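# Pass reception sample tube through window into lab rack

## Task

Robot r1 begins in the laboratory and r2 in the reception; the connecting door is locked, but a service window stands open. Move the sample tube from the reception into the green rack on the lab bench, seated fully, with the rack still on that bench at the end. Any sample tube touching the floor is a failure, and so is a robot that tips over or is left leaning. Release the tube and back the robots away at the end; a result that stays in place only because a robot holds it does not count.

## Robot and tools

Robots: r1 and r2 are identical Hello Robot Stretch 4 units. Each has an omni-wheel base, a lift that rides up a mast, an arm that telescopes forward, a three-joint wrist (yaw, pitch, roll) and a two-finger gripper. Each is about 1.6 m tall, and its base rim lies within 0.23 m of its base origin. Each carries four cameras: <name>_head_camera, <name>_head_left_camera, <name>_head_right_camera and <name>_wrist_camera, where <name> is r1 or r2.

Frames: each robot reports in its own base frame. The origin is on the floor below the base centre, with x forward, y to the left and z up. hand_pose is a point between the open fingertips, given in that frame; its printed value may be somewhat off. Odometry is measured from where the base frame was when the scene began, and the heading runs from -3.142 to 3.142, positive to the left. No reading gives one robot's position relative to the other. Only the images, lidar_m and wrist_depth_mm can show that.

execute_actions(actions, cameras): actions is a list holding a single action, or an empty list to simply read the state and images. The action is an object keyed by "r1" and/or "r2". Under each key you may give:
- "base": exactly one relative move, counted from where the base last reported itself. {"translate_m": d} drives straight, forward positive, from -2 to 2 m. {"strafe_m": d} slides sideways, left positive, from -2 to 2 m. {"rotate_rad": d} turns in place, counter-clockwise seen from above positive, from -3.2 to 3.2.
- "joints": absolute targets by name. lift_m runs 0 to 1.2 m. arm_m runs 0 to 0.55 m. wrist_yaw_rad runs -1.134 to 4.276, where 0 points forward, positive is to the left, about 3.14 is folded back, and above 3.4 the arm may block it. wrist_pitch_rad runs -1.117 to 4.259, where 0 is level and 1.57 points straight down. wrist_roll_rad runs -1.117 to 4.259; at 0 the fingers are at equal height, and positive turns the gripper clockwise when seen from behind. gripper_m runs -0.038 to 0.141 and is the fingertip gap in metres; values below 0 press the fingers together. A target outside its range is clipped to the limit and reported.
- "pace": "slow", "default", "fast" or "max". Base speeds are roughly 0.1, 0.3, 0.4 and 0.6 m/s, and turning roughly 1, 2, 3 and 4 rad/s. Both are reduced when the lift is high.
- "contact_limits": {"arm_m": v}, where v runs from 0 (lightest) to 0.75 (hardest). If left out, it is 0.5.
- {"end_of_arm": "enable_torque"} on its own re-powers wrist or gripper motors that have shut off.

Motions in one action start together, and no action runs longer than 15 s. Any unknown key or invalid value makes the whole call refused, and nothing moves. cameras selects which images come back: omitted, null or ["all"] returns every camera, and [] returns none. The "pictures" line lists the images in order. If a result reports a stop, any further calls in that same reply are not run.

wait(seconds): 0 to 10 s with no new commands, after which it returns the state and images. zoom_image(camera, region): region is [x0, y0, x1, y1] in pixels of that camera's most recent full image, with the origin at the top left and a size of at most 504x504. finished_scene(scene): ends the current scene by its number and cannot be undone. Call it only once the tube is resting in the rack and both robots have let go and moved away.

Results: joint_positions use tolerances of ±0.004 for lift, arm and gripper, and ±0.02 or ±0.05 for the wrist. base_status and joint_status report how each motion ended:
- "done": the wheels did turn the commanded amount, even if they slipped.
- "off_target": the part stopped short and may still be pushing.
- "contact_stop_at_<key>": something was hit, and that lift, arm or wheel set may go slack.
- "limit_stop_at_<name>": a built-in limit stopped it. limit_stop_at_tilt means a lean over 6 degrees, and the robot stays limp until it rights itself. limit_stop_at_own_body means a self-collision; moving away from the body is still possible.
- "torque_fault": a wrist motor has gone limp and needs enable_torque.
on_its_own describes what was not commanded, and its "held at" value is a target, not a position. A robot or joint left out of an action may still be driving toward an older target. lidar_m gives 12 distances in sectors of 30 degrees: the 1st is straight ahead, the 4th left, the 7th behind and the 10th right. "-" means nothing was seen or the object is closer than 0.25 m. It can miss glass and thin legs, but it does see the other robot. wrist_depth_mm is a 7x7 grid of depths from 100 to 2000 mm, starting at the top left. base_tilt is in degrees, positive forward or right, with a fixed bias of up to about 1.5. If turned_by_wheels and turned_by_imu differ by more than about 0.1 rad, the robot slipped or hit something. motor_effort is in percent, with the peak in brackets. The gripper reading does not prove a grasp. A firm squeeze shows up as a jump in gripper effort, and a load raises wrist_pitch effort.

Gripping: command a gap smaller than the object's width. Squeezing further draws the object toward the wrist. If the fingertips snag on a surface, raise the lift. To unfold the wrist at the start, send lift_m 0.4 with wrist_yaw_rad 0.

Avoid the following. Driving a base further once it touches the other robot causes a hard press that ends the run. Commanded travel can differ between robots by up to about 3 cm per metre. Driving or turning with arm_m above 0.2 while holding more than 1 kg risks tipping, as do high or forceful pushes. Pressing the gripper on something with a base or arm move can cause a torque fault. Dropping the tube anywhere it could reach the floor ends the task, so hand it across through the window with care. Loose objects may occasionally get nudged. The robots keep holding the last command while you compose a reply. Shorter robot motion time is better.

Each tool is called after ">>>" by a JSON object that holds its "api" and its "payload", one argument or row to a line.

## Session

>>> {"api": "execute_actions", "payload": {
  "actions": []
}}

Scene clock: 0.00 s.
r1.base_odometry: x=+0.000 y=+0.000 heading=+0.000 (m, m, rad; r1's odometry frame)
r1.turned_by_wheels: +0.000 (rad since the last result)
r1.turned_by_imu: +0.000 (rad since the last result)
r1.base_tilt: forward=+0.0 right=+0.2 (deg)
r1.lidar_m: 1.12 1.02 1.04 1.28 2.56 1.68 1.05 1.21 1.60 1.23 1.06 1.11
r1.base_status: not commanded
r1.joint_positions: lift_m=+0.134 arm_m=+0.001 wrist_yaw_rad=+3.048 wrist_pitch_rad=-0.018 wrist_roll_rad=-0.002 gripper_m=+0.057
r1.joint_status: not commanded
r1.motor_effort: lift_m=+20 arm_m=+0 wrist_yaw_rad=+1 wrist_pitch_rad=-6 wrist_roll_rad=-1 gripper_m=-2 wheel_0=+0 wheel_1=+0 wheel_2=+0 (%)
r1.hand_pose: x=-0.1071 y=+0.1139 z=+0.3176 quat_wxyz=(+0.047, +0.009, -0.001, +0.999) (m; r1's base frame)
r1.wrist_depth_mm: 117 139 - - - - - / 108 139 1366 - - - - / 114 140 - - - - - / 136 196 - - - - - / - 1618 - - - - - / 1098 1118 200 1060 198 1205 1205 / 750 715 820 - 788 798 809
r2.base_odometry: x=+0.000 y=+0.000 heading=+0.000 (m, m, rad; r2's odometry frame)
r2.turned_by_wheels: +0.000 (rad since the last result)
r2.turned_by_imu: +0.000 (rad since the last result)
r2.base_tilt: forward=-0.6 right=-0.2 (deg)
r2.lidar_m: 1.43 1.37 1.26 0.90 0.85 0.90 0.93 3.18 1.07 0.89 2.01 2.07
r2.base_status: not commanded
r2.joint_positions: lift_m=+0.190 arm_m=+0.002 wrist_yaw_rad=+3.203 wrist_pitch_rad=-0.004 wrist_roll_rad=-0.008 gripper_m=+0.057
r2.joint_status: not commanded
r2.motor_effort: lift_m=+21 arm_m=-1 wrist_yaw_rad=+0 wrist_pitch_rad=-8 wrist_roll_rad=-1 gripper_m=-1 wheel_0=+0 wheel_1=+0 wheel_2=+0 (%)
r2.hand_pose: x=-0.1201 y=+0.0697 z=+0.3697 quat_wxyz=(-0.030, +0.002, -0.004, +1.000) (m; r2's base frame)
r2.wrist_depth_mm: - 132 - 1255 1060 866 732 / - 119 154 1397 1118 891 741 / - 119 152 1576 1160 904 750 / - 135 230 1618 1182 917 768 / 198 - - 1661 1138 946 798 / 213 1308 196 1078 946 904 788 / 211 878 878 - 809 732 707
pictures: r1_head_camera, r1_head_left_camera, r1_head_right_camera, r1_wrist_camera, r2_head_camera, r2_head_left_camera, r2_head_right_camera, r2_wrist_camera
camera_calibration (this result's frames):
r1_wrist_camera: T_world_to_cam=[[0.124214, 0.992159, 0.0138459, -0.114505], [0.0172665, 0.0117905, -0.999781, 0.362514], [-0.992105, 0.124426, -0.0156665, 0.112344], [0, 0, 0, 1]] pos_world=[0.119421, 0.0953545, 0.36578]
r2_wrist_camera: T_world_to_cam=[[0.0127153, 0.99555, -0.0933714, -0.0376515], [0.0684841, -0.0940267, -0.993211, 0.42386], [-0.997571, 0.00623453, -0.0693749, 0.137654], [0, 0, 0, 1]] pos_world=[0.108771, 0.0764799, 0.427017]
Images, in order (width x height): r1_head_camera 420x560, r1_head_left_camera 420x672, r1_head_right_camera 420x672, r1_wrist_camera 616x392, r2_head_camera 420x560, r2_head_left_camera 420x672, r2_head_right_camera 420x672, r2_wrist_camera 616x392.

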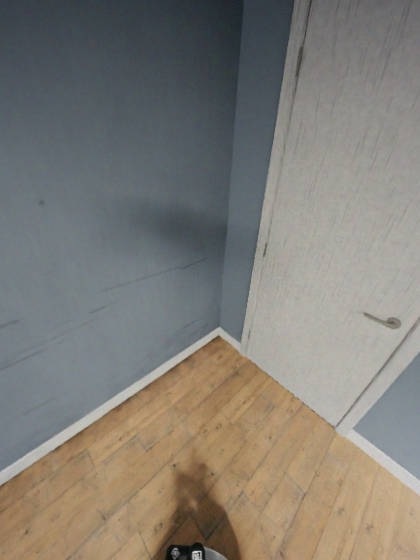

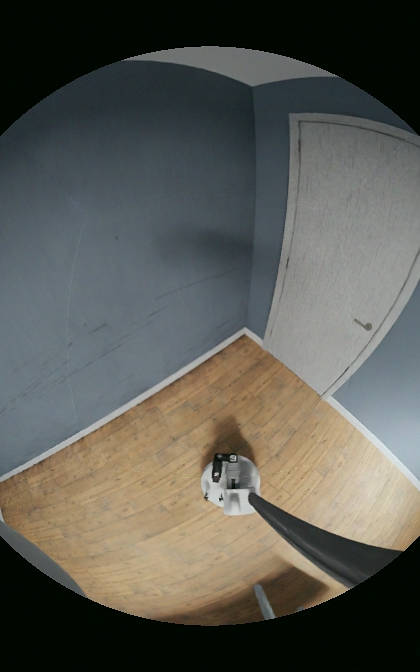

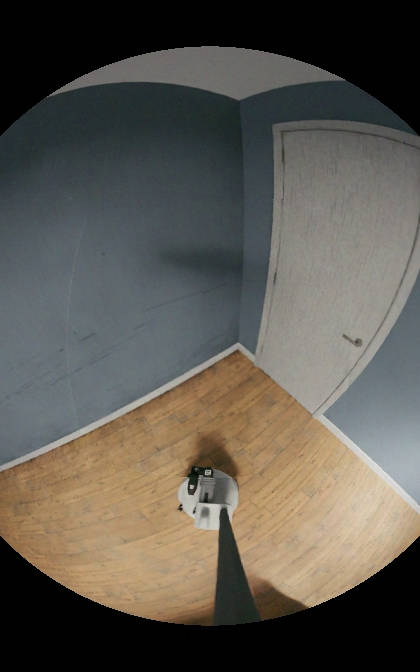

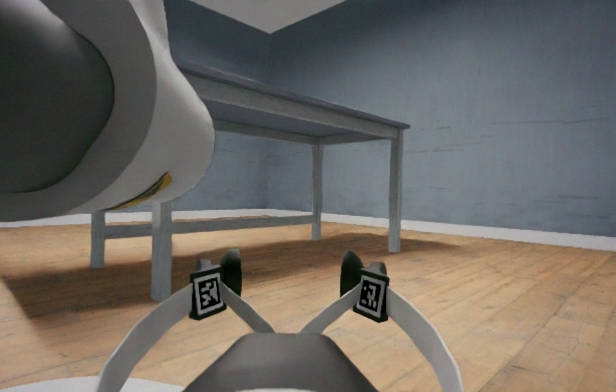

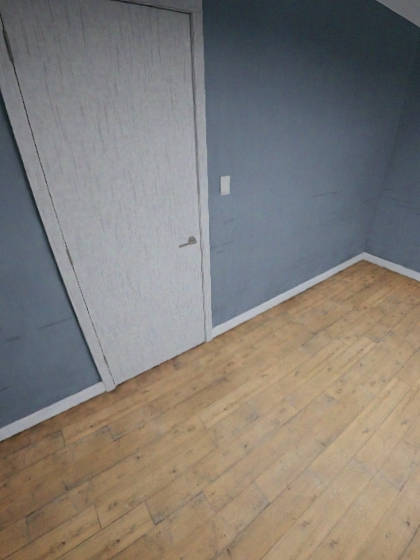

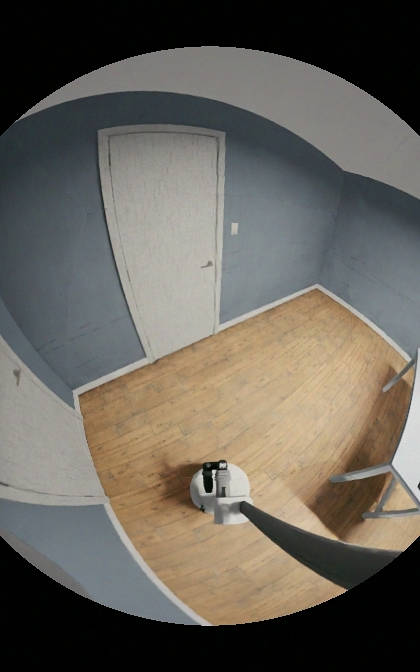

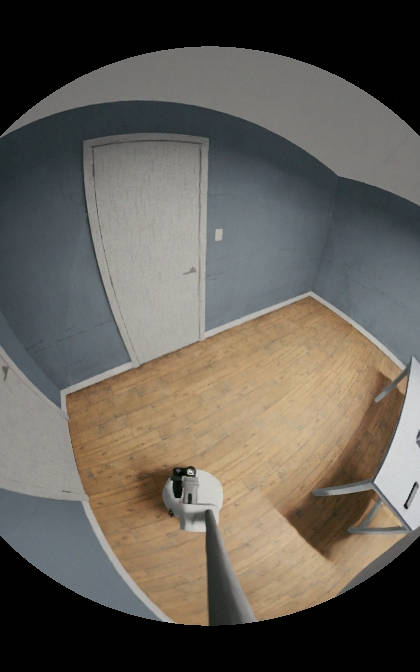

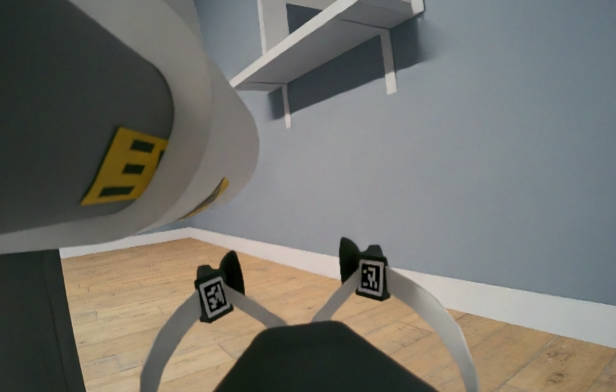

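>>> {"api": "execute_actions", "payload": {
  "actions": [
    {"r1":{"base":{"rotate_rad":-0.9},"pace":"fast"},"r2":{"base":{"rotate_rad":-1.0},"pace":"fast"}}
  ],
  "cameras": []
}}

>>> {"api": "execute_actions", "payload": {
  "actions": [
    {"r1":{"base":{"strafe_m":-1.25},"joints":{"lift_m":0.87,"wrist_yaw_rad":0,"gripper_m":0.09,"wrist_pitch_rad":0.1},"pace":"max"},"r2":{"base":{"strafe_m":-0.8},"joints":{"gripper_m":0.09,"lift_m":0.82,"wrist_yaw_rad":0},"pace":"fast"}}
  ],
  "cameras": ["r1_head_camera","r2_head_camera","r1_wrist_camera","r2_wrist_camera"]
}}

Scene clock: 8.03 s.
r1.base_odometry: x=+0.000 y=+0.000 heading=-0.900 (m, m, rad; r1's odometry frame)
r1.turned_by_wheels: -0.900 (rad since the last result)
r1.turned_by_imu: -0.902 (rad since the last result)
r1.base_tilt: forward=+0.1 right=+0.1 (deg)
r1.lidar_m: 1.07 1.16 1.07 1.02 1.07 1.46 3.18 1.37 1.06 3.68 1.32 1.16
r1.base_status: done
r1.joint_positions: lift_m=+0.134 arm_m=+0.001 wrist_yaw_rad=+3.048 wrist_pitch_rad=-0.018 wrist_roll_rad=-0.002 gripper_m=+0.057
r1.joint_status: not commanded
r1.motor_effort: lift_m=+20(20) arm_m=+0(0) wrist_yaw_rad=-1(1) wrist_pitch_rad=-6(6) wrist_roll_rad=-2(1) gripper_m=-1(0) wheel_0=+0(7) wheel_1=+0(9) wheel_2=-1(8) (%)
r1.hand_pose: x=-0.1071 y=+0.1139 z=+0.3176 quat_wxyz=(+0.047, +0.009, -0.001, +0.999) (m; r1's base frame)
r1.wrist_depth_mm: 117 139 - - - 1661 1182 / 108 139 - - - 1661 1182 / 114 140 - - - 1661 1182 / 136 196 - - - 1576 1160 / - - - - - 1618 1160 / 1118 1098 199 1060 198 1205 1118 / 750 715 809 - 778 788 809
r2.base_odometry: x=+0.000 y=+0.000 heading=-0.999 (m, m, rad; r2's odometry frame)
r2.turned_by_wheels: -0.999 (rad since the last result)
r2.turned_by_imu: -0.984 (rad since the last result)
r2.base_tilt: forward=-0.6 right=-0.2 (deg)
r2.lidar_m: 3.38 1.94 1.41 1.36 1.23 0.88 0.87 0.89 0.97 3.30 1.01 0.92
r2.base_status: done
r2.joint_positions: lift_m=+0.190 arm_m=+0.002 wrist_yaw_rad=+3.203 wrist_pitch_rad=-0.004 wrist_roll_rad=-0.008 gripper_m=+0.057
r2.joint_status: not commanded
r2.motor_effort: lift_m=+21(21) arm_m=-1(1) wrist_yaw_rad=-1(1) wrist_pitch_rad=-8(8) wrist_roll_rad=+0(0) gripper_m=-3(2) wheel_0=+3(10) wheel_1=+3(12) wheel_2=+5(13) (%)
r2.hand_pose: x=-0.1201 y=+0.0697 z=+0.3697 quat_wxyz=(-0.030, +0.002, -0.004, +1.000) (m; r2's base frame)
r2.wrist_depth_mm: - 132 960 960 960 960 976 / - 119 153 991 960 960 946 / - 119 152 976 960 976 976 / - 135 229 991 960 976 946 / 198 1008 1008 1008 991 1008 960 / 214 1008 196 991 917 991 931 / 212 878 878 - 798 715 707
pictures: none
No camera images: the call's "cameras" was empty. Leave "cameras" out to get every camera's image.

Scene clock: 11.43 s.
r1.base_odometry: x=-0.979 y=-0.777 heading=-0.900 (m, m, rad; r1's odometry frame)
r1.turned_by_wheels: +0.000 (rad since the last result)
r1.turned_by_imu: -0.004 (rad since the last result)
r1.base_tilt: forward=+0.1 right=+0.1 (deg)
r1.lidar_m: 0.90 0.95 1.58 2.26 2.34 0.45 0.43 0.48 0.60 2.40 1.66 0.96
r1.base_status: done
r1.joint_positions: lift_m=+0.870 arm_m=+0.001 wrist_yaw_rad=+0.000 wrist_pitch_rad=+0.102 wrist_roll_rad=-0.002 gripper_m=+0.090
r1.joint_status: all done
r1.motor_effort: lift_m=+20(25) arm_m=+0(0) wrist_yaw_rad=-1(7) wrist_pitch_rad=-4(4) wrist_roll_rad=-1(1) gripper_m=+0(1) wheel_0=-2(14) wheel_1=+1(15) wheel_2=+0(3) (%)
r1.hand_pose: x=+0.4590 y=-0.0873 z=+1.0188 quat_wxyz=(+0.999, -0.001, +0.051, +0.000) (m; r1's base frame)
r1.wrist_depth_mm: 878 891 - - - 1042 917 / 891 904 - - - 1025 946 / 904 917 - - - 1008 960 / 931 946 1255 1078 - 960 976 / 946 759 741 788 741 831 1008 / 976 976 976 991 200 1025 1025 / 991 991 1008 - 1025 1042 1060
r2.base_odometry: x=-0.673 y=-0.433 heading=-0.999 (m, m, rad; r2's odometry frame)
r2.turned_by_wheels: +0.000 (rad since the last result)
r2.turned_by_imu: +0.000 (rad since the last result)
r2.base_tilt: forward=-0.4 right=-0.2 (deg)
r2.lidar_m: 0.68 0.76 2.26 2.15 1.29 0.68 0.67 0.70 1.29 2.49 2.63 0.70
r2.base_status: done
r2.joint_positions: lift_m=+0.820 arm_m=+0.002 wrist_yaw_rad=+0.000 wrist_pitch_rad=-0.004 wrist_roll_rad=-0.008 gripper_m=+0.090
r2.joint_status: all done
r2.motor_effort: lift_m=+26(27) arm_m=-1(1) wrist_yaw_rad=-2(9) wrist_pitch_rad=-8(8) wrist_roll_rad=+1(0) gripper_m=-2(4) wheel_0=+0(13) wheel_1=+2(14) wheel_2=+0(5) (%)
r2.hand_pose: x=+0.4617 y=-0.0874 z=+0.9991 quat_wxyz=(+1.000, -0.004, -0.002, +0.000) (m; r2's base frame)
r2.wrist_depth_mm: - - - - - - - / - - - - - - - / - - - - - - - / - - - - - - - / - - 1808 1366 1042 - - / - - 213 750 647 668 - / - - 603 - 554 500 525
pictures: r1_head_camera, r1_wrist_camera, r2_head_camera, r2_wrist_camera
camera_calibration (this result's frames):
r1_wrist_camera: T_world_to_cam=[[-0.0290641, -0.999425, 0.0174731, -0.102131], [-0.135317, -0.0133856, -0.990712, 1.11477], [0.990376, -0.0311586, -0.13485, -0.0921745], [0, 0, 0, 1]] pos_world=[0.239166, -0.0900222, 1.09377]
r2_wrist_camera: T_world_to_cam=[[-0.0732894, -0.99293, -0.0933697, 0.0360096], [-0.0626437, 0.0980199, -0.993211, 1.07168], [0.995341, -0.0669428, -0.0693846, -0.163863], [0, 0, 0, 1]] pos_world=[0.232873, -0.0802602, 1.05639]
Images, in order (width x height): r1_head_camera 420x560, r1_wrist_camera 616x392, r2_head_camera 420x560, r2_wrist_camera 616x392.

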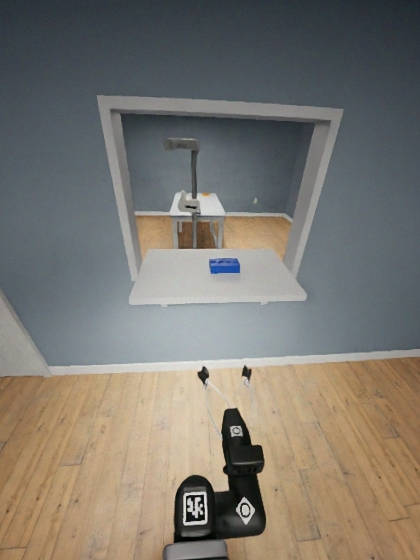

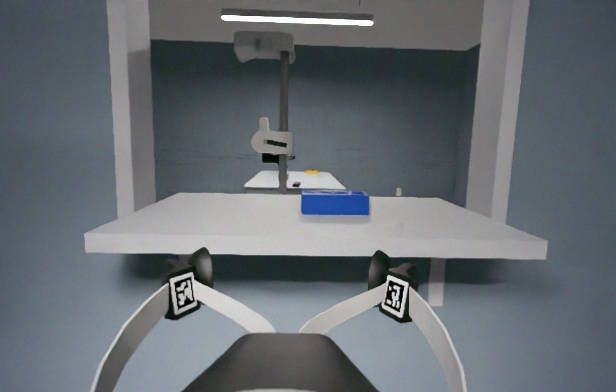

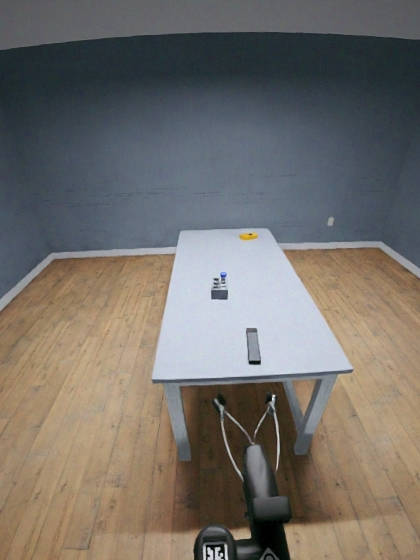

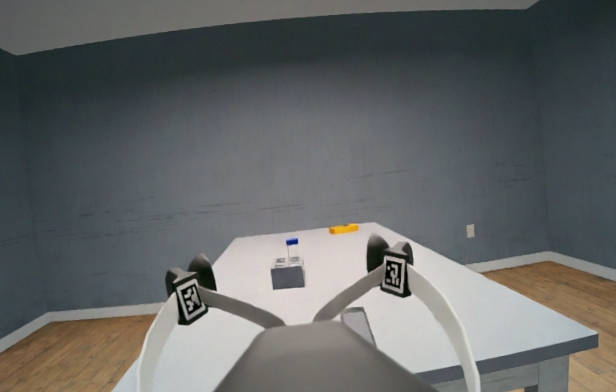

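Tube at x≈1.27, in line.

>>> {"api": "execute_actions", "payload": {
  "actions": [
    {"r1":{"base":{"translate_m":0.33},"pace":"fast"},"r2":{"base":{"translate_m":0.36},"joints":{"wrist_pitch_rad":0.4,"lift_m":0.8,"arm_m":0.36},"pace":"fast"}}
  ],
  "cameras": ["r2_wrist_camera"]
}}

Scene clock: 17.23 s.
r1.base_odometry: x=-0.774 y=-1.035 heading=-0.900 (m, m, rad; r1's odometry frame)
r1.turned_by_wheels: +0.000 (rad since the last result)
r1.turned_by_imu: -0.002 (rad since the last result)
r1.base_tilt: forward=+0.1 right=+0.1 (deg)
r1.lidar_m: 0.58 0.62 1.14 2.28 2.36 0.79 0.75 0.81 2.55 2.43 1.18 0.63
r1.base_status: done
r1.joint_positions: lift_m=+0.870 arm_m=+0.001 wrist_yaw_rad=+0.000 wrist_pitch_rad=+0.102 wrist_roll_rad=-0.002 gripper_m=+0.090
r1.joint_status: not commanded
r1.motor_effort: lift_m=+20(20) arm_m=+0(0) wrist_yaw_rad=+0(1) wrist_pitch_rad=-6(4) wrist_roll_rad=-1(1) gripper_m=-1(0) wheel_0=+0(6) wheel_1=+1(6) wheel_2=+0(11) (%)
r1.hand_pose: x=+0.4590 y=-0.0873 z=+1.0188 quat_wxyz=(+0.999, -0.001, +0.051, +0.000) (m; r1's base frame)
r1.wrist_depth_mm: 603 - - - - - 707 / 609 - - - - - 699 / 603 - - - - - 699 / 603 - - - - - 699 / 603 609 621 627 634 661 640 / 404 399 399 415 200 427 433 / 640 647 647 - 661 668 676
r2.base_odometry: x=-0.478 y=-0.735 heading=-0.999 (m, m, rad; r2's odometry frame)
r2.turned_by_wheels: +0.000 (rad since the last result)
r2.turned_by_imu: +0.000 (rad since the last result)
r2.base_tilt: forward=-0.6 right=-0.1 (deg)
r2.lidar_m: 0.32 0.36 2.26 2.16 1.75 1.30 1.02 1.03 1.84 2.50 0.44 0.36
r2.base_status: done
r2.joint_positions: lift_m=+0.800 arm_m=+0.359 wrist_yaw_rad=+0.000 wrist_pitch_rad=+0.402 wrist_roll_rad=-0.008 gripper_m=+0.090
r2.joint_status: all done
r2.motor_effort: lift_m=+16(23) arm_m=+4(5) wrist_yaw_rad=-2(1) wrist_pitch_rad=-7(7) wrist_roll_rad=+1(1) gripper_m=-1(2) wheel_0=+4(9) wheel_1=+3(10) wheel_2=-4(13) (%)
r2.hand_pose: x=+0.7956 y=-0.0874 z=+0.8657 quat_wxyz=(+0.980, -0.004, +0.200, +0.001) (m; r2's base frame)
r2.wrist_depth_mm: - - - - - - - / - - - - - - - / - - 820 768 741 707 - / - 603 559 473 530 500 496 / 1863 430 402 336 379 389 382 / 349 345 215 287 307 314 306 / 296 286 289 - 281 268 -
pictures: r2_wrist_camera
camera_calibration (this result's frames):
r2_wrist_camera: T_world_to_cam=[[-0.104022, -0.992954, -0.0567557, 0.0408388], [-0.450343, 0.0979043, -0.887472, 1.17705], [0.886775, -0.0667567, -0.457354, -0.0832135], [0, 0, 0, 1]] pos_world=[0.608117, -0.0802425, 1.00886]
Images, in order (width x height): r2_wrist_camera 616x392.

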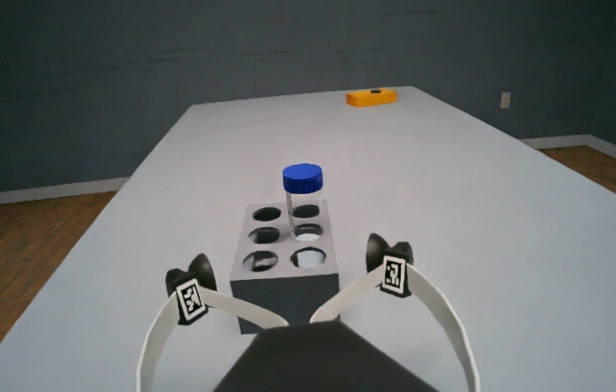

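>>> {"api": "execute_actions", "payload": {
  "actions": [
    {"r1":{"base":{"strafe_m":-0.08},"joints":{"arm_m":0.05}},"r2":{"base":{"strafe_m":-0.017},"joints":{"lift_m":0.794,"arm_m":0.465,"gripper_m":0.065}}}
  ],
  "cameras": ["r2_wrist_camera"]
}}

Scene clock: 23.23 s.
r1.base_odometry: x=-0.837 y=-1.085 heading=-0.900 (m, m, rad; r1's odometry frame)
r1.turned_by_wheels: +0.000 (rad since the last result)
r1.turned_by_imu: -0.001 (rad since the last result)
r1.base_tilt: forward=+0.1 right=+0.1 (deg)
r1.lidar_m: 0.59 0.61 1.15 2.35 2.45 0.80 0.75 0.78 2.46 2.38 1.22 0.62
r1.base_status: done
r1.joint_positions: lift_m=+0.870 arm_m=+0.048 wrist_yaw_rad=+0.000 wrist_pitch_rad=+0.102 wrist_roll_rad=-0.002 gripper_m=+0.090
r1.joint_status: all done
r1.motor_effort: lift_m=+21(21) arm_m=+9(10) wrist_yaw_rad=-2(2) wrist_pitch_rad=-5(4) wrist_roll_rad=-1(1) gripper_m=+0(0) wheel_0=+1(9) wheel_1=+0(10) wheel_2=+0(0) (%)
r1.hand_pose: x=+0.5064 y=-0.0874 z=+1.0188 quat_wxyz=(+0.999, -0.001, +0.051, +0.000) (m; r1's base frame)
r1.wrist_depth_mm: - - - - - - 597 / - - - - - - 591 / - - - - - - 591 / - - - - - - 597 / 597 603 580 580 585 661 591 / 399 377 359 415 201 427 433 / 351 353 353 - 362 364 368
r2.base_odometry: x=-0.492 y=-0.745 heading=-0.999 (m, m, rad; r2's odometry frame)
r2.turned_by_wheels: +0.000 (rad since the last result)
r2.turned_by_imu: +0.000 (rad since the last result)
r2.base_tilt: forward=-0.8 right=-0.2 (deg)
r2.lidar_m: 0.33 0.32 2.27 2.17 1.77 1.31 1.01 1.04 1.81 2.50 0.48 0.33
r2.base_status: done
r2.joint_positions: lift_m=+0.794 arm_m=+0.464 wrist_yaw_rad=+0.000 wrist_pitch_rad=+0.402 wrist_roll_rad=-0.008 gripper_m=+0.065
r2.joint_status: all done
r2.motor_effort: lift_m=+14(16) arm_m=+4(5) wrist_yaw_rad=-1(1) wrist_pitch_rad=-8(8) wrist_roll_rad=+0(0) gripper_m=-2(2) wheel_0=+3(11) wheel_1=-3(10) wheel_2=+0(5) (%)
r2.hand_pose: x=+0.9006 y=-0.0874 z=+0.8597 quat_wxyz=(+0.980, -0.004, +0.200, +0.001) (m; r2's base frame)
r2.wrist_depth_mm: 1921 - - - - - - / - - - - - - - / - - 798 750 723 691 - / - 564 544 521 508 492 473 / 477 421 418 221 375 379 370 / 340 336 198 249 296 306 301 / 287 278 227 - 273 258 -
pictures: r2_wrist_camera
camera_calibration (this result's frames):
r2_wrist_camera: T_world_to_cam=[[-0.10416, -0.99294, -0.0567507, 0.0515048], [-0.450373, 0.0979658, -0.887449, 1.21906], [0.886744, -0.0668775, -0.457398, -0.17896], [0, 0, 0, 1]] pos_world=[0.713088, -0.0802531, 1.00292]
Images, in order (width x height): r2_wrist_camera 616x392.

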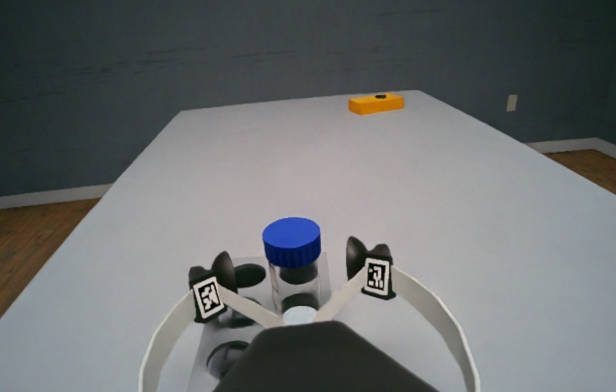

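>>> {"api": "execute_actions", "payload": {
  "actions": [
    {"r2":{"joints":{"arm_m":0.472,"gripper_m":0.005}}}
  ],
  "cameras": []
}}

>>> {"api": "execute_actions", "payload": {
  "actions": [
    {"r2":{"joints":{"lift_m":0.88}}}
  ],
  "cameras": ["r2_wrist_camera"]
}}

Scene clock: 28.10 s.
r1.base_odometry: x=-0.837 y=-1.085 heading=-0.900 (m, m, rad; r1's odometry frame)
r1.turned_by_wheels: +0.000 (rad since the last result)
r1.turned_by_imu: -0.001 (rad since the last result)
r1.base_tilt: forward=+0.1 right=+0.1 (deg)
r1.lidar_m: 0.57 0.62 1.15 2.34 2.43 0.80 0.76 0.80 2.45 2.35 1.20 0.63
r1.base_status: not commanded
r1.joint_positions: lift_m=+0.870 arm_m=+0.048 wrist_yaw_rad=+0.000 wrist_pitch_rad=+0.102 wrist_roll_rad=-0.002 gripper_m=+0.090
r1.joint_status: not commanded
r1.motor_effort: lift_m=+20(21) arm_m=+9(9) wrist_yaw_rad=-3(2) wrist_pitch_rad=-4(5) wrist_roll_rad=-1(1) gripper_m=-1(0) wheel_0=+1(1) wheel_1=+0(0) wheel_2=+0(0) (%)
r1.hand_pose: x=+0.5064 y=-0.0874 z=+1.0188 quat_wxyz=(+0.999, -0.001, +0.051, +0.000) (m; r1's base frame)
r1.wrist_depth_mm: - - - - - - 591 / - - - - - - 591 / - - - - - - 585 / - - - - - - 591 / 591 603 580 574 585 661 597 / 399 379 362 413 201 427 433 / 349 351 355 - 364 368 368
r2.base_odometry: x=-0.492 y=-0.745 heading=-0.999 (m, m, rad; r2's odometry frame)
r2.turned_by_wheels: +0.000 (rad since the last result)
r2.turned_by_imu: +0.000 (rad since the last result)
r2.base_tilt: forward=-0.5 right=+0.0 (deg)
r2.lidar_m: 0.31 0.35 2.26 2.18 1.75 1.31 1.03 1.03 1.84 2.50 0.44 0.34
r2.base_status: not commanded
r2.joint_positions: lift_m=+0.794 arm_m=+0.471 wrist_yaw_rad=+0.000 wrist_pitch_rad=+0.402 wrist_roll_rad=-0.008 gripper_m=+0.005
r2.joint_status: all done
r2.motor_effort: lift_m=+14(15) arm_m=+5(5) wrist_yaw_rad=-1(1) wrist_pitch_rad=-8(9) wrist_roll_rad=-1(0) gripper_m=-15(17) wheel_0=+3(3) wheel_1=-3(3) wheel_2=+0(0) (%)
r2.hand_pose: x=+0.9075 y=-0.0874 z=+0.8597 quat_wxyz=(+0.980, -0.004, +0.200, +0.001) (m; r2's base frame)
r2.wrist_depth_mm: 1863 - - - - - - / - - - - - - - / - - 809 750 723 691 - / - 569 549 521 500 492 480 / 477 424 413 202 392 379 370 / 338 338 188 236 291 306 300 / 287 277 221 - 274 262 -
pictures: none
No camera images: the call's "cameras" was empty. Leave "cameras" out to get every camera's image.

Scene clock: 29.47 s.
r1.base_odometry: x=-0.837 y=-1.085 heading=-0.900 (m, m, rad; r1's odometry frame)
r1.turned_by_wheels: +0.000 (rad since the last result)
r1.turned_by_imu: +0.000 (rad since the last result)
r1.base_tilt: forward=+0.1 right=+0.2 (deg)
r1.lidar_m: 0.57 0.62 1.17 2.34 2.44 0.79 0.75 0.81 2.45 2.37 1.20 0.62
r1.base_status: not commanded
r1.joint_positions: lift_m=+0.870 arm_m=+0.048 wrist_yaw_rad=+0.000 wrist_pitch_rad=+0.102 wrist_roll_rad=-0.002 gripper_m=+0.090
r1.joint_status: not commanded
r1.motor_effort: lift_m=+20(21) arm_m=+9(9) wrist_yaw_rad=-1(1) wrist_pitch_rad=-5(6) wrist_roll_rad=-1(1) gripper_m=+0(0) wheel_0=+1(1) wheel_1=+0(0) wheel_2=+0(0) (%)
r1.hand_pose: x=+0.5064 y=-0.0874 z=+1.0188 quat_wxyz=(+0.999, -0.001, +0.051, +0.000) (m; r1's base frame)
r1.wrist_depth_mm: - - - - - - 591 / - - - - - - 585 / - - - - - - 585 / - - - - - - 591 / 597 603 574 574 597 654 597 / 402 377 362 413 201 424 436 / 349 353 353 - 362 366 370
r2.base_odometry: x=-0.492 y=-0.745 heading=-0.999 (m, m, rad; r2's odometry frame)
r2.turned_by_wheels: +0.000 (rad since the last result)
r2.turned_by_imu: +0.000 (rad since the last result)
r2.base_tilt: forward=-0.4 right=+0.0 (deg)
r2.lidar_m: 0.32 0.35 2.25 2.16 1.75 1.29 1.01 1.08 1.81 2.49 0.46 0.34
r2.base_status: not commanded
r2.joint_positions: lift_m=+0.880 arm_m=+0.471 wrist_yaw_rad=+0.000 wrist_pitch_rad=+0.402 wrist_roll_rad=-0.008 gripper_m=+0.005
r2.joint_status: all done
r2.motor_effort: lift_m=+26(26) arm_m=+5(5) wrist_yaw_rad=+0(2) wrist_pitch_rad=-8(8) wrist_roll_rad=+1(0) gripper_m=-16(15) wheel_0=+3(3) wheel_1=-3(3) wheel_2=+0(0) (%)
r2.hand_pose: x=+0.9075 y=-0.0874 z=+0.9447 quat_wxyz=(+0.980, -0.004, +0.200, +0.001) (m; r2's base frame)
r2.wrist_depth_mm: 1921 - - - - - - / - - - - - - - / - - 1042 1025 960 - - / - - 732 723 691 668 - / - 597 564 202 535 517 500 / 1499 459 187 242 397 415 407 / 389 375 377 - 373 355 351
pictures: r2_wrist_camera
camera_calibration (this result's frames):
r2_wrist_camera: T_world_to_cam=[[-0.104243, -0.992933, -0.0567238, 0.0570869], [-0.450594, 0.0979969, -0.887334, 1.29772], [0.886622, -0.0669391, -0.457625, -0.145937], [0, 0, 0, 1]] pos_world=[0.720089, -0.0802585, 1.08797]
Images, in order (width x height): r2_wrist_camera 616x392.

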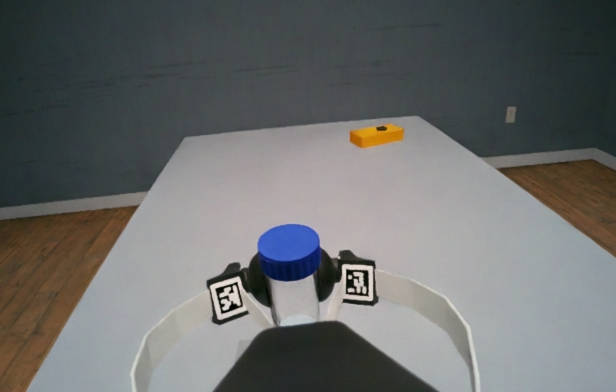

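>>> {"api": "execute_actions", "payload": {
  "actions": [
    {"r2":{"base":{"rotate_rad":-2.91},"joints":{"lift_m":1.02,"arm_m":0.3}}}
  ],
  "cameras": []
}}

>>> {"api": "execute_actions", "payload": {
  "actions": [
    {"r2":{"base":{"translate_m":0.5},"joints":{"arm_m":0.4},"pace":"fast"}}
  ],
  "cameras": ["r1_wrist_camera","r2_wrist_camera","r1_head_camera"]
}}

>>> {"api": "zoom_image", "payload": {
  "camera": "r1_head_camera",
  "region": [160,220,270,330]
}}

Scene clock: 39.13 s.
r1.base_odometry: x=-0.837 y=-1.085 heading=-0.900 (m, m, rad; r1's odometry frame)
r1.turned_by_wheels: +0.000 (rad since the last result)
r1.turned_by_imu: -0.002 (rad since the last result)
r1.base_tilt: forward=+0.1 right=+0.2 (deg)
r1.lidar_m: 0.58 0.62 1.13 2.34 2.43 0.80 0.74 0.80 2.47 2.37 1.18 0.63
r1.base_status: not commanded
r1.joint_positions: lift_m=+0.870 arm_m=+0.048 wrist_yaw_rad=+0.000 wrist_pitch_rad=+0.102 wrist_roll_rad=-0.002 gripper_m=+0.090
r1.joint_status: not commanded
r1.motor_effort: lift_m=+21(21) arm_m=+9(9) wrist_yaw_rad=-1(2) wrist_pitch_rad=-5(5) wrist_roll_rad=-1(1) gripper_m=+0(0) wheel_0=+1(1) wheel_1=+0(0) wheel_2=+0(0) (%)
r1.hand_pose: x=+0.5064 y=-0.0874 z=+1.0188 quat_wxyz=(+0.999, -0.001, +0.051, +0.000) (m; r1's base frame)
r1.wrist_depth_mm: - - - - - - 591 / - - - - - - 591 / - - - - - - 585 / - - - - - - 603 / 591 609 580 574 591 661 591 / 402 379 362 415 200 430 436 / 351 353 353 - 364 364 368
r2.base_odometry: x=-0.492 y=-0.745 heading=+2.375 (m, m, rad; r2's odometry frame)
r2.turned_by_wheels: -2.909 (rad since the last result)
r2.turned_by_imu: -2.865 (rad since the last result)
r2.base_tilt: forward=-0.6 right=-0.2 (deg)
r2.lidar_m: 1.02 1.20 2.50 2.50 0.43 0.33 0.35 2.57 2.16 2.17 1.45 0.98
r2.base_status: done
r2.joint_positions: lift_m=+1.020 arm_m=+0.301 wrist_yaw_rad=+0.000 wrist_pitch_rad=+0.402 wrist_roll_rad=-0.008 gripper_m=+0.005
r2.joint_status: all done
r2.motor_effort: lift_m=+25(27) arm_m=-5(6) wrist_yaw_rad=+0(4) wrist_pitch_rad=-8(9) wrist_roll_rad=+0(0) gripper_m=-16(18) wheel_0=+4(9) wheel_1=+2(10) wheel_2=+5(12) (%)
r2.hand_pose: x=+0.7372 y=-0.0875 z=+1.0848 quat_wxyz=(+0.980, -0.004, +0.200, +0.001) (m; r2's base frame)
r2.wrist_depth_mm: 732 - - - - - 603 / 788 - - - - - 634 / 842 917 1060 917 946 842 676 / 917 750 723 699 676 654 732 / 1025 976 627 201 580 569 788 / 1118 1042 187 242 917 878 866 / 1281 1160 1098 - 991 960 917
pictures: none
No camera images: the call's "cameras" was empty. Leave "cameras" out to get every camera's image.

Scene clock: 42.03 s.
r1.base_odometry: x=-0.837 y=-1.085 heading=-0.900 (m, m, rad; r1's odometry frame)
r1.turned_by_wheels: +0.000 (rad since the last result)
r1.turned_by_imu: -0.001 (rad since the last result)
r1.base_tilt: forward=+0.1 right=+0.1 (deg)
r1.lidar_m: 0.58 0.62 1.15 2.35 2.43 0.79 0.75 0.81 2.44 2.36 1.19 0.63
r1.base_status: not commanded
r1.joint_positions: lift_m=+0.870 arm_m=+0.048 wrist_yaw_rad=+0.000 wrist_pitch_rad=+0.102 wrist_roll_rad=-0.002 gripper_m=+0.090
r1.joint_status: not commanded
r1.motor_effort: lift_m=+20(21) arm_m=+9(9) wrist_yaw_rad=+0(2) wrist_pitch_rad=-4(5) wrist_roll_rad=-1(1) gripper_m=+1(1) wheel_0=+1(1) wheel_1=+0(0) wheel_2=+0(0) (%)
r1.hand_pose: x=+0.5064 y=-0.0874 z=+1.0188 quat_wxyz=(+0.999, -0.001, +0.051, +0.000) (m; r1's base frame)
r1.wrist_depth_mm: - - - - - - 591 / - - - 891 - - 591 / - - - - - - 591 / - - - - - - 591 / 585 609 574 569 591 654 597 / 402 379 357 415 200 424 433 / 351 353 353 - 362 366 368
r2.base_odometry: x=-0.852 y=-0.398 heading=+2.376 (m, m, rad; r2's odometry frame)
r2.turned_by_wheels: +0.000 (rad since the last result)
r2.turned_by_imu: +0.000 (rad since the last result)
r2.base_tilt: forward=-0.4 right=+0.0 (deg)
r2.lidar_m: 0.52 0.67 1.58 2.37 2.75 0.83 0.81 2.71 2.29 1.56 0.62 0.53
r2.base_status: done
r2.joint_positions: lift_m=+1.020 arm_m=+0.399 wrist_yaw_rad=+0.000 wrist_pitch_rad=+0.403 wrist_roll_rad=-0.008 gripper_m=+0.005
r2.joint_status: all done
r2.motor_effort: lift_m=+25(25) arm_m=+4(5) wrist_yaw_rad=-2(0) wrist_pitch_rad=-8(9) wrist_roll_rad=+0(0) gripper_m=-16(15) wheel_0=+3(10) wheel_1=+3(9) wheel_2=-2(13) (%)
r2.hand_pose: x=+0.8356 y=-0.0874 z=+1.0848 quat_wxyz=(+0.980, -0.004, +0.200, +0.001) (m; r2's base frame)
r2.wrist_depth_mm: - - - - 1060 - - / - - - - 1808 - - / - - - - 1921 - - / - - - - - - - / - 559 559 202 521 508 488 / 452 449 188 242 329 404 399 / 384 370 355 - 336 349 342
pictures: r1_head_camera, r1_wrist_camera, r2_wrist_camera
camera_calibration (this result's frames):
r1_wrist_camera: T_world_to_cam=[[-0.0291648, -0.999422, 0.0174732, -0.100732], [-0.135318, -0.0133721, -0.990712, 1.12118], [0.990373, -0.0312584, -0.13485, -0.139096], [0, 0, 0, 1]] pos_world=[0.286535, -0.090029, 1.09377]
r2_wrist_camera: T_world_to_cam=[[-0.104199, -0.992939, -0.0567067, 0.0574812], [-0.450721, 0.0979708, -0.887272, 1.38955], [0.886563, -0.0668942, -0.457747, -0.0178506], [0, 0, 0, 1]] pos_world=[0.648115, -0.0802543, 1.228]
Images, in order (width x height): r1_head_camera 420x560, r1_wrist_camera 616x392, r2_wrist_camera 616x392.

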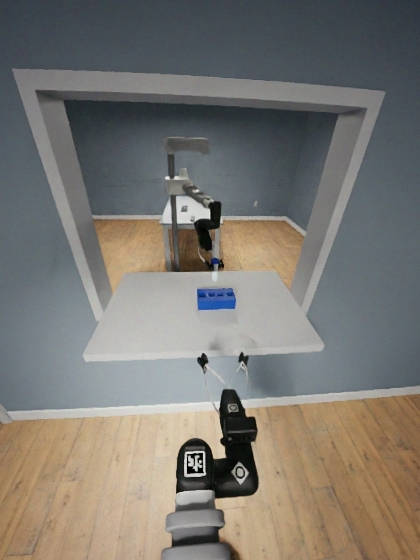

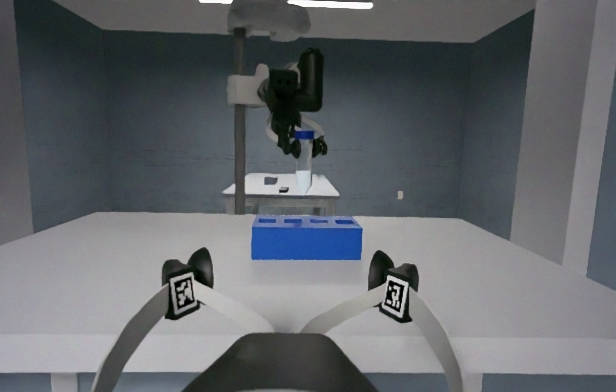

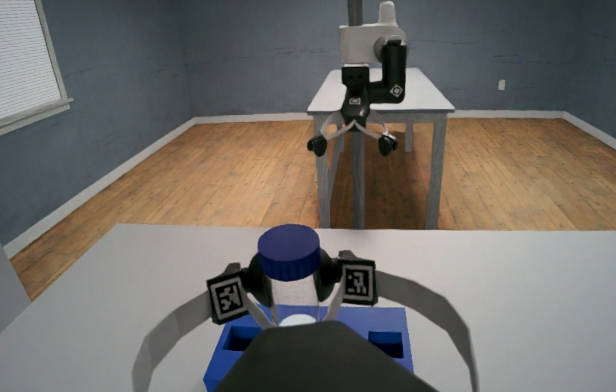

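Region (160, 220, 270, 330) of r1_head_camera's 420x560 image, scaled by 4.582, with more detail than that image has.

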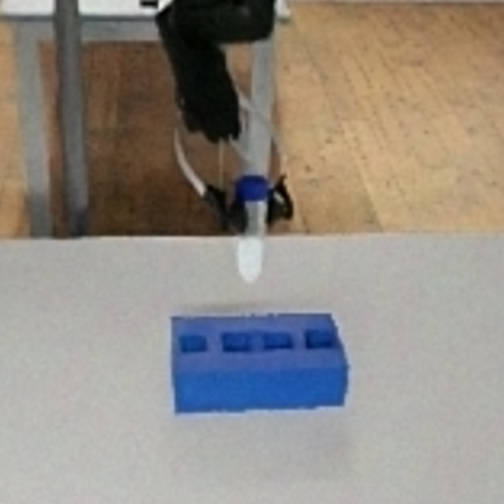

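>>> {"api": "execute_actions", "payload": {
  "actions": [
    {"r2":{"base":{"strafe_m":0.01},"joints":{"lift_m":0.992,"arm_m":0.456}}}
  ],
  "cameras": ["r1_wrist_camera","r1_head_camera"]
}}

>>> {"api": "zoom_image", "payload": {
  "camera": "r1_head_camera",
  "region": [160,220,270,330]
}}

>>> {"api": "zoom_image", "payload": {
  "camera": "r1_wrist_camera",
  "region": [230,130,380,280]
}}

Scene clock: 50.53 s.
r1.base_odometry: x=-0.837 y=-1.085 heading=-0.900 (m, m, rad; r1's odometry frame)
r1.turned_by_wheels: +0.000 (rad since the last result)
r1.turned_by_imu: -0.001 (rad since the last result)
r1.base_tilt: forward=+0.1 right=+0.1 (deg)
r1.lidar_m: 0.59 0.63 1.14 2.35 2.44 0.80 0.76 0.79 2.48 2.37 1.16 0.62
r1.base_status: not commanded
r1.joint_positions: lift_m=+0.870 arm_m=+0.048 wrist_yaw_rad=+0.000 wrist_pitch_rad=+0.102 wrist_roll_rad=-0.002 gripper_m=+0.090
r1.joint_status: not commanded
r1.motor_effort: lift_m=+20(20) arm_m=+9(9) wrist_yaw_rad=-1(2) wrist_pitch_rad=-6(4) wrist_roll_rad=-1(1) gripper_m=+0(1) wheel_0=+1(1) wheel_1=+0(0) wheel_2=+0(0) (%)
r1.hand_pose: x=+0.5064 y=-0.0874 z=+1.0188 quat_wxyz=(+0.999, -0.001, +0.051, +0.000) (m; r1's base frame)
r1.wrist_depth_mm: - - - - - - 597 / - - - 854 - - 585 / - - - - - - 591 / - - - - - - 591 / 591 603 580 580 591 654 591 / 402 375 359 413 200 424 433 / 351 353 355 - 362 368 368
r2.base_odometry: x=-0.859 y=-0.405 heading=+2.376 (m, m, rad; r2's odometry frame)
r2.turned_by_wheels: +0.000 (rad since the last result)
r2.turned_by_imu: +0.000 (rad since the last result)
r2.base_tilt: forward=-0.6 right=-0.1 (deg)
r2.lidar_m: 0.54 0.67 1.59 2.37 2.80 0.81 0.80 2.71 2.31 1.49 0.64 0.54
r2.base_status: done
r2.joint_positions: lift_m=+0.992 arm_m=+0.455 wrist_yaw_rad=+0.000 wrist_pitch_rad=+0.403 wrist_roll_rad=-0.008 gripper_m=+0.005
r2.joint_status: all done
r2.motor_effort: lift_m=+15(24) arm_m=+5(5) wrist_yaw_rad=-1(2) wrist_pitch_rad=-9(8) wrist_roll_rad=+0(1) gripper_m=-15(16) wheel_0=-4(9) wheel_1=+3(10) wheel_2=+0(4) (%)
r2.hand_pose: x=+0.8915 y=-0.0874 z=+1.0576 quat_wxyz=(+0.980, -0.004, +0.200, +0.001) (m; r2's base frame)
r2.wrist_depth_mm: - - - - 960 - - / - - - - 778 - - / - - - - - - - / - - - - - - - / - 517 504 202 484 462 452 / 413 410 188 242 291 373 364 / 349 336 338 - 273 314 314
pictures: r1_head_camera, r1_wrist_camera
camera_calibration (this result's frames):
r1_wrist_camera: T_world_to_cam=[[-0.0291648, -0.999422, 0.0174732, -0.100732], [-0.135318, -0.0133721, -0.990712, 1.12118], [0.990373, -0.0312584, -0.13485, -0.139096], [0, 0, 0, 1]] pos_world=[0.286535, -0.090029, 1.09377]
Images, in order (width x height): r1_head_camera 420x560, r1_wrist_camera 616x392.

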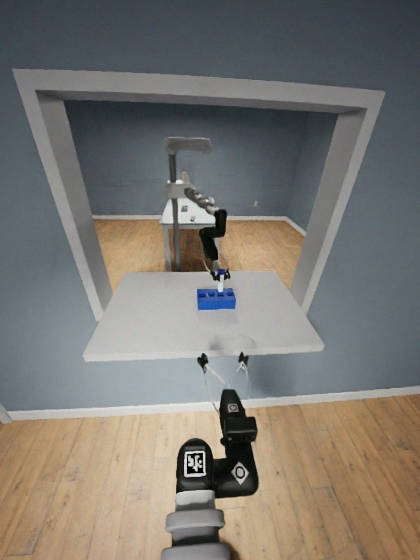

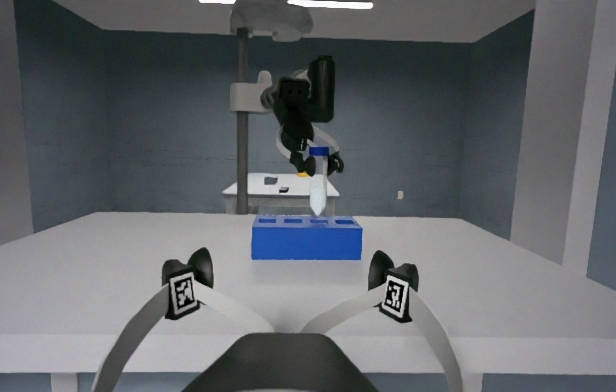

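Region (160, 220, 270, 330) of r1_head_camera's 420x560 image, scaled by 4.582, with more detail than that image has.

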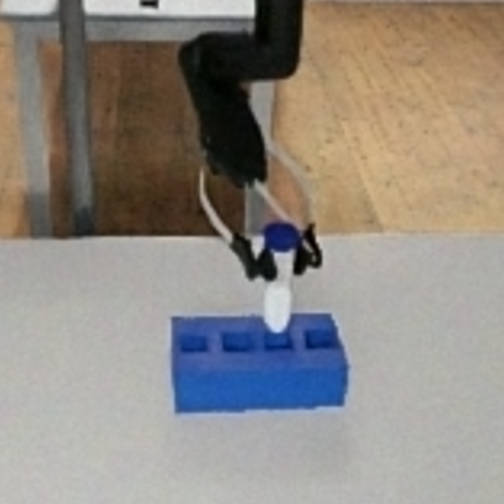

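Region (230, 130, 380, 280) of r1_wrist_camera's 616x392 image, scaled by 3.360.

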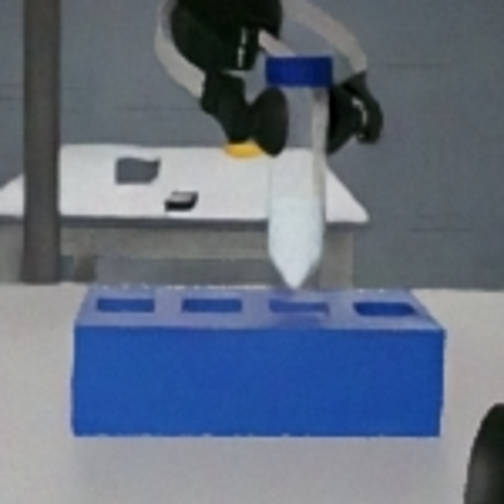

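>>> {"api": "execute_actions", "payload": {
  "actions": [
    {"r2":{"joints":{"lift_m":0.96,"arm_m":0.465},"pace":"slow"}}
  ],
  "cameras": ["r1_wrist_camera","r2_wrist_camera"]
}}

>>> {"api": "zoom_image", "payload": {
  "camera": "r1_wrist_camera",
  "region": [230,130,380,280]
}}

Scene clock: 54.47 s.
r1.base_odometry: x=-0.837 y=-1.085 heading=-0.900 (m, m, rad; r1's odometry frame)
r1.turned_by_wheels: +0.000 (rad since the last result)
r1.turned_by_imu: -0.001 (rad since the last result)
r1.base_tilt: forward=+0.1 right=+0.1 (deg)
r1.lidar_m: 0.59 0.62 1.15 2.34 2.45 0.80 0.76 0.81 2.47 2.36 1.19 0.63
r1.base_status: not commanded
r1.joint_positions: lift_m=+0.870 arm_m=+0.048 wrist_yaw_rad=+0.000 wrist_pitch_rad=+0.102 wrist_roll_rad=-0.002 gripper_m=+0.090
r1.joint_status: not commanded
r1.motor_effort: lift_m=+21(20) arm_m=+9(9) wrist_yaw_rad=-1(3) wrist_pitch_rad=-4(5) wrist_roll_rad=-1(1) gripper_m=-1(0) wheel_0=+1(1) wheel_1=+0(0) wheel_2=+0(0) (%)
r1.hand_pose: x=+0.5064 y=-0.0874 z=+1.0188 quat_wxyz=(+0.999, -0.001, +0.051, +0.000) (m; r1's base frame)
r1.wrist_depth_mm: - - - - - - 591 / - - - 1537 - - 591 / - - - 842 - - 585 / - - - - - - 591 / 591 603 574 580 585 661 597 / 399 377 362 413 200 427 433 / 351 351 353 - 364 364 368
r2.base_odometry: x=-0.859 y=-0.405 heading=+2.376 (m, m, rad; r2's odometry frame)
r2.turned_by_wheels: +0.000 (rad since the last result)
r2.turned_by_imu: +0.000 (rad since the last result)
r2.base_tilt: forward=-0.3 right=-0.1 (deg)
r2.lidar_m: 0.53 0.66 1.61 2.37 2.78 0.79 0.81 2.71 2.32 1.53 0.64 0.53
r2.base_status: not commanded
r2.joint_positions: lift_m=+0.960 arm_m=+0.464 wrist_yaw_rad=+0.000 wrist_pitch_rad=+0.403 wrist_roll_rad=-0.008 gripper_m=+0.005
r2.joint_status: all done
r2.motor_effort: lift_m=+15(15) arm_m=+5(5) wrist_yaw_rad=-2(2) wrist_pitch_rad=-9(8) wrist_roll_rad=+2(0) gripper_m=-15(16) wheel_0=-4(4) wheel_1=+3(3) wheel_2=+0(0) (%)
r2.hand_pose: x=+0.9005 y=-0.0874 z=+1.0256 quat_wxyz=(+0.980, -0.004, +0.200, +0.001) (m; r2's base frame)
r2.wrist_depth_mm: - - - - 768 - - / - - - - 759 - - / - - - - - - - / - - - - - - - / 488 459 449 202 421 410 399 / 364 362 187 244 254 330 324 / 314 298 277 - 249 273 -
pictures: r1_wrist_camera, r2_wrist_camera
camera_calibration (this result's frames):
r1_wrist_camera: T_world_to_cam=[[-0.0291646, -0.999422, 0.0174731, -0.100732], [-0.135318, -0.0133721, -0.990712, 1.12118], [0.990373, -0.0312582, -0.13485, -0.139096], [0, 0, 0, 1]] pos_world=[0.286535, -0.090029, 1.09377]
r2_wrist_camera: T_world_to_cam=[[-0.104207, -0.992938, -0.0567013, 0.0608939], [-0.450765, 0.0979728, -0.88725, 1.36637], [0.886539, -0.0668984, -0.457791, -0.102414], [0, 0, 0, 1]] pos_world=[0.713052, -0.0802547, 1.16888]
Images, in order (width x height): r1_wrist_camera 616x392, r2_wrist_camera 616x392.

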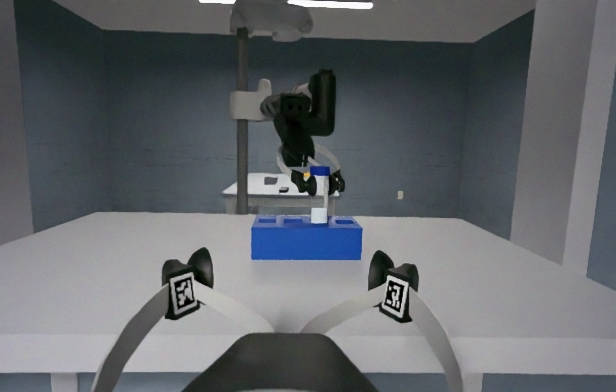

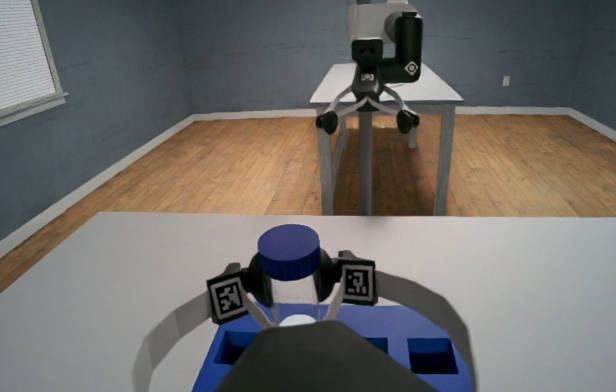

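Region (230, 130, 380, 280) of r1_wrist_camera's 616x392 image, scaled by 3.360.

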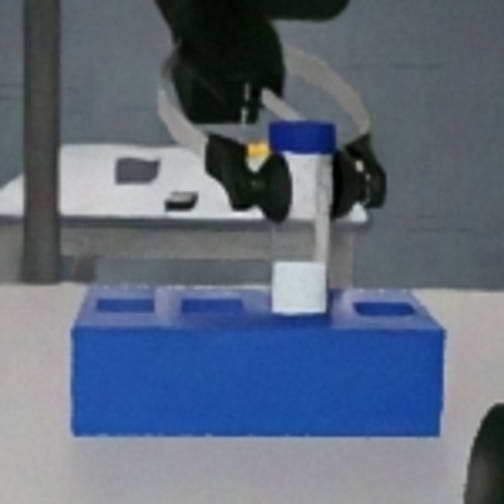

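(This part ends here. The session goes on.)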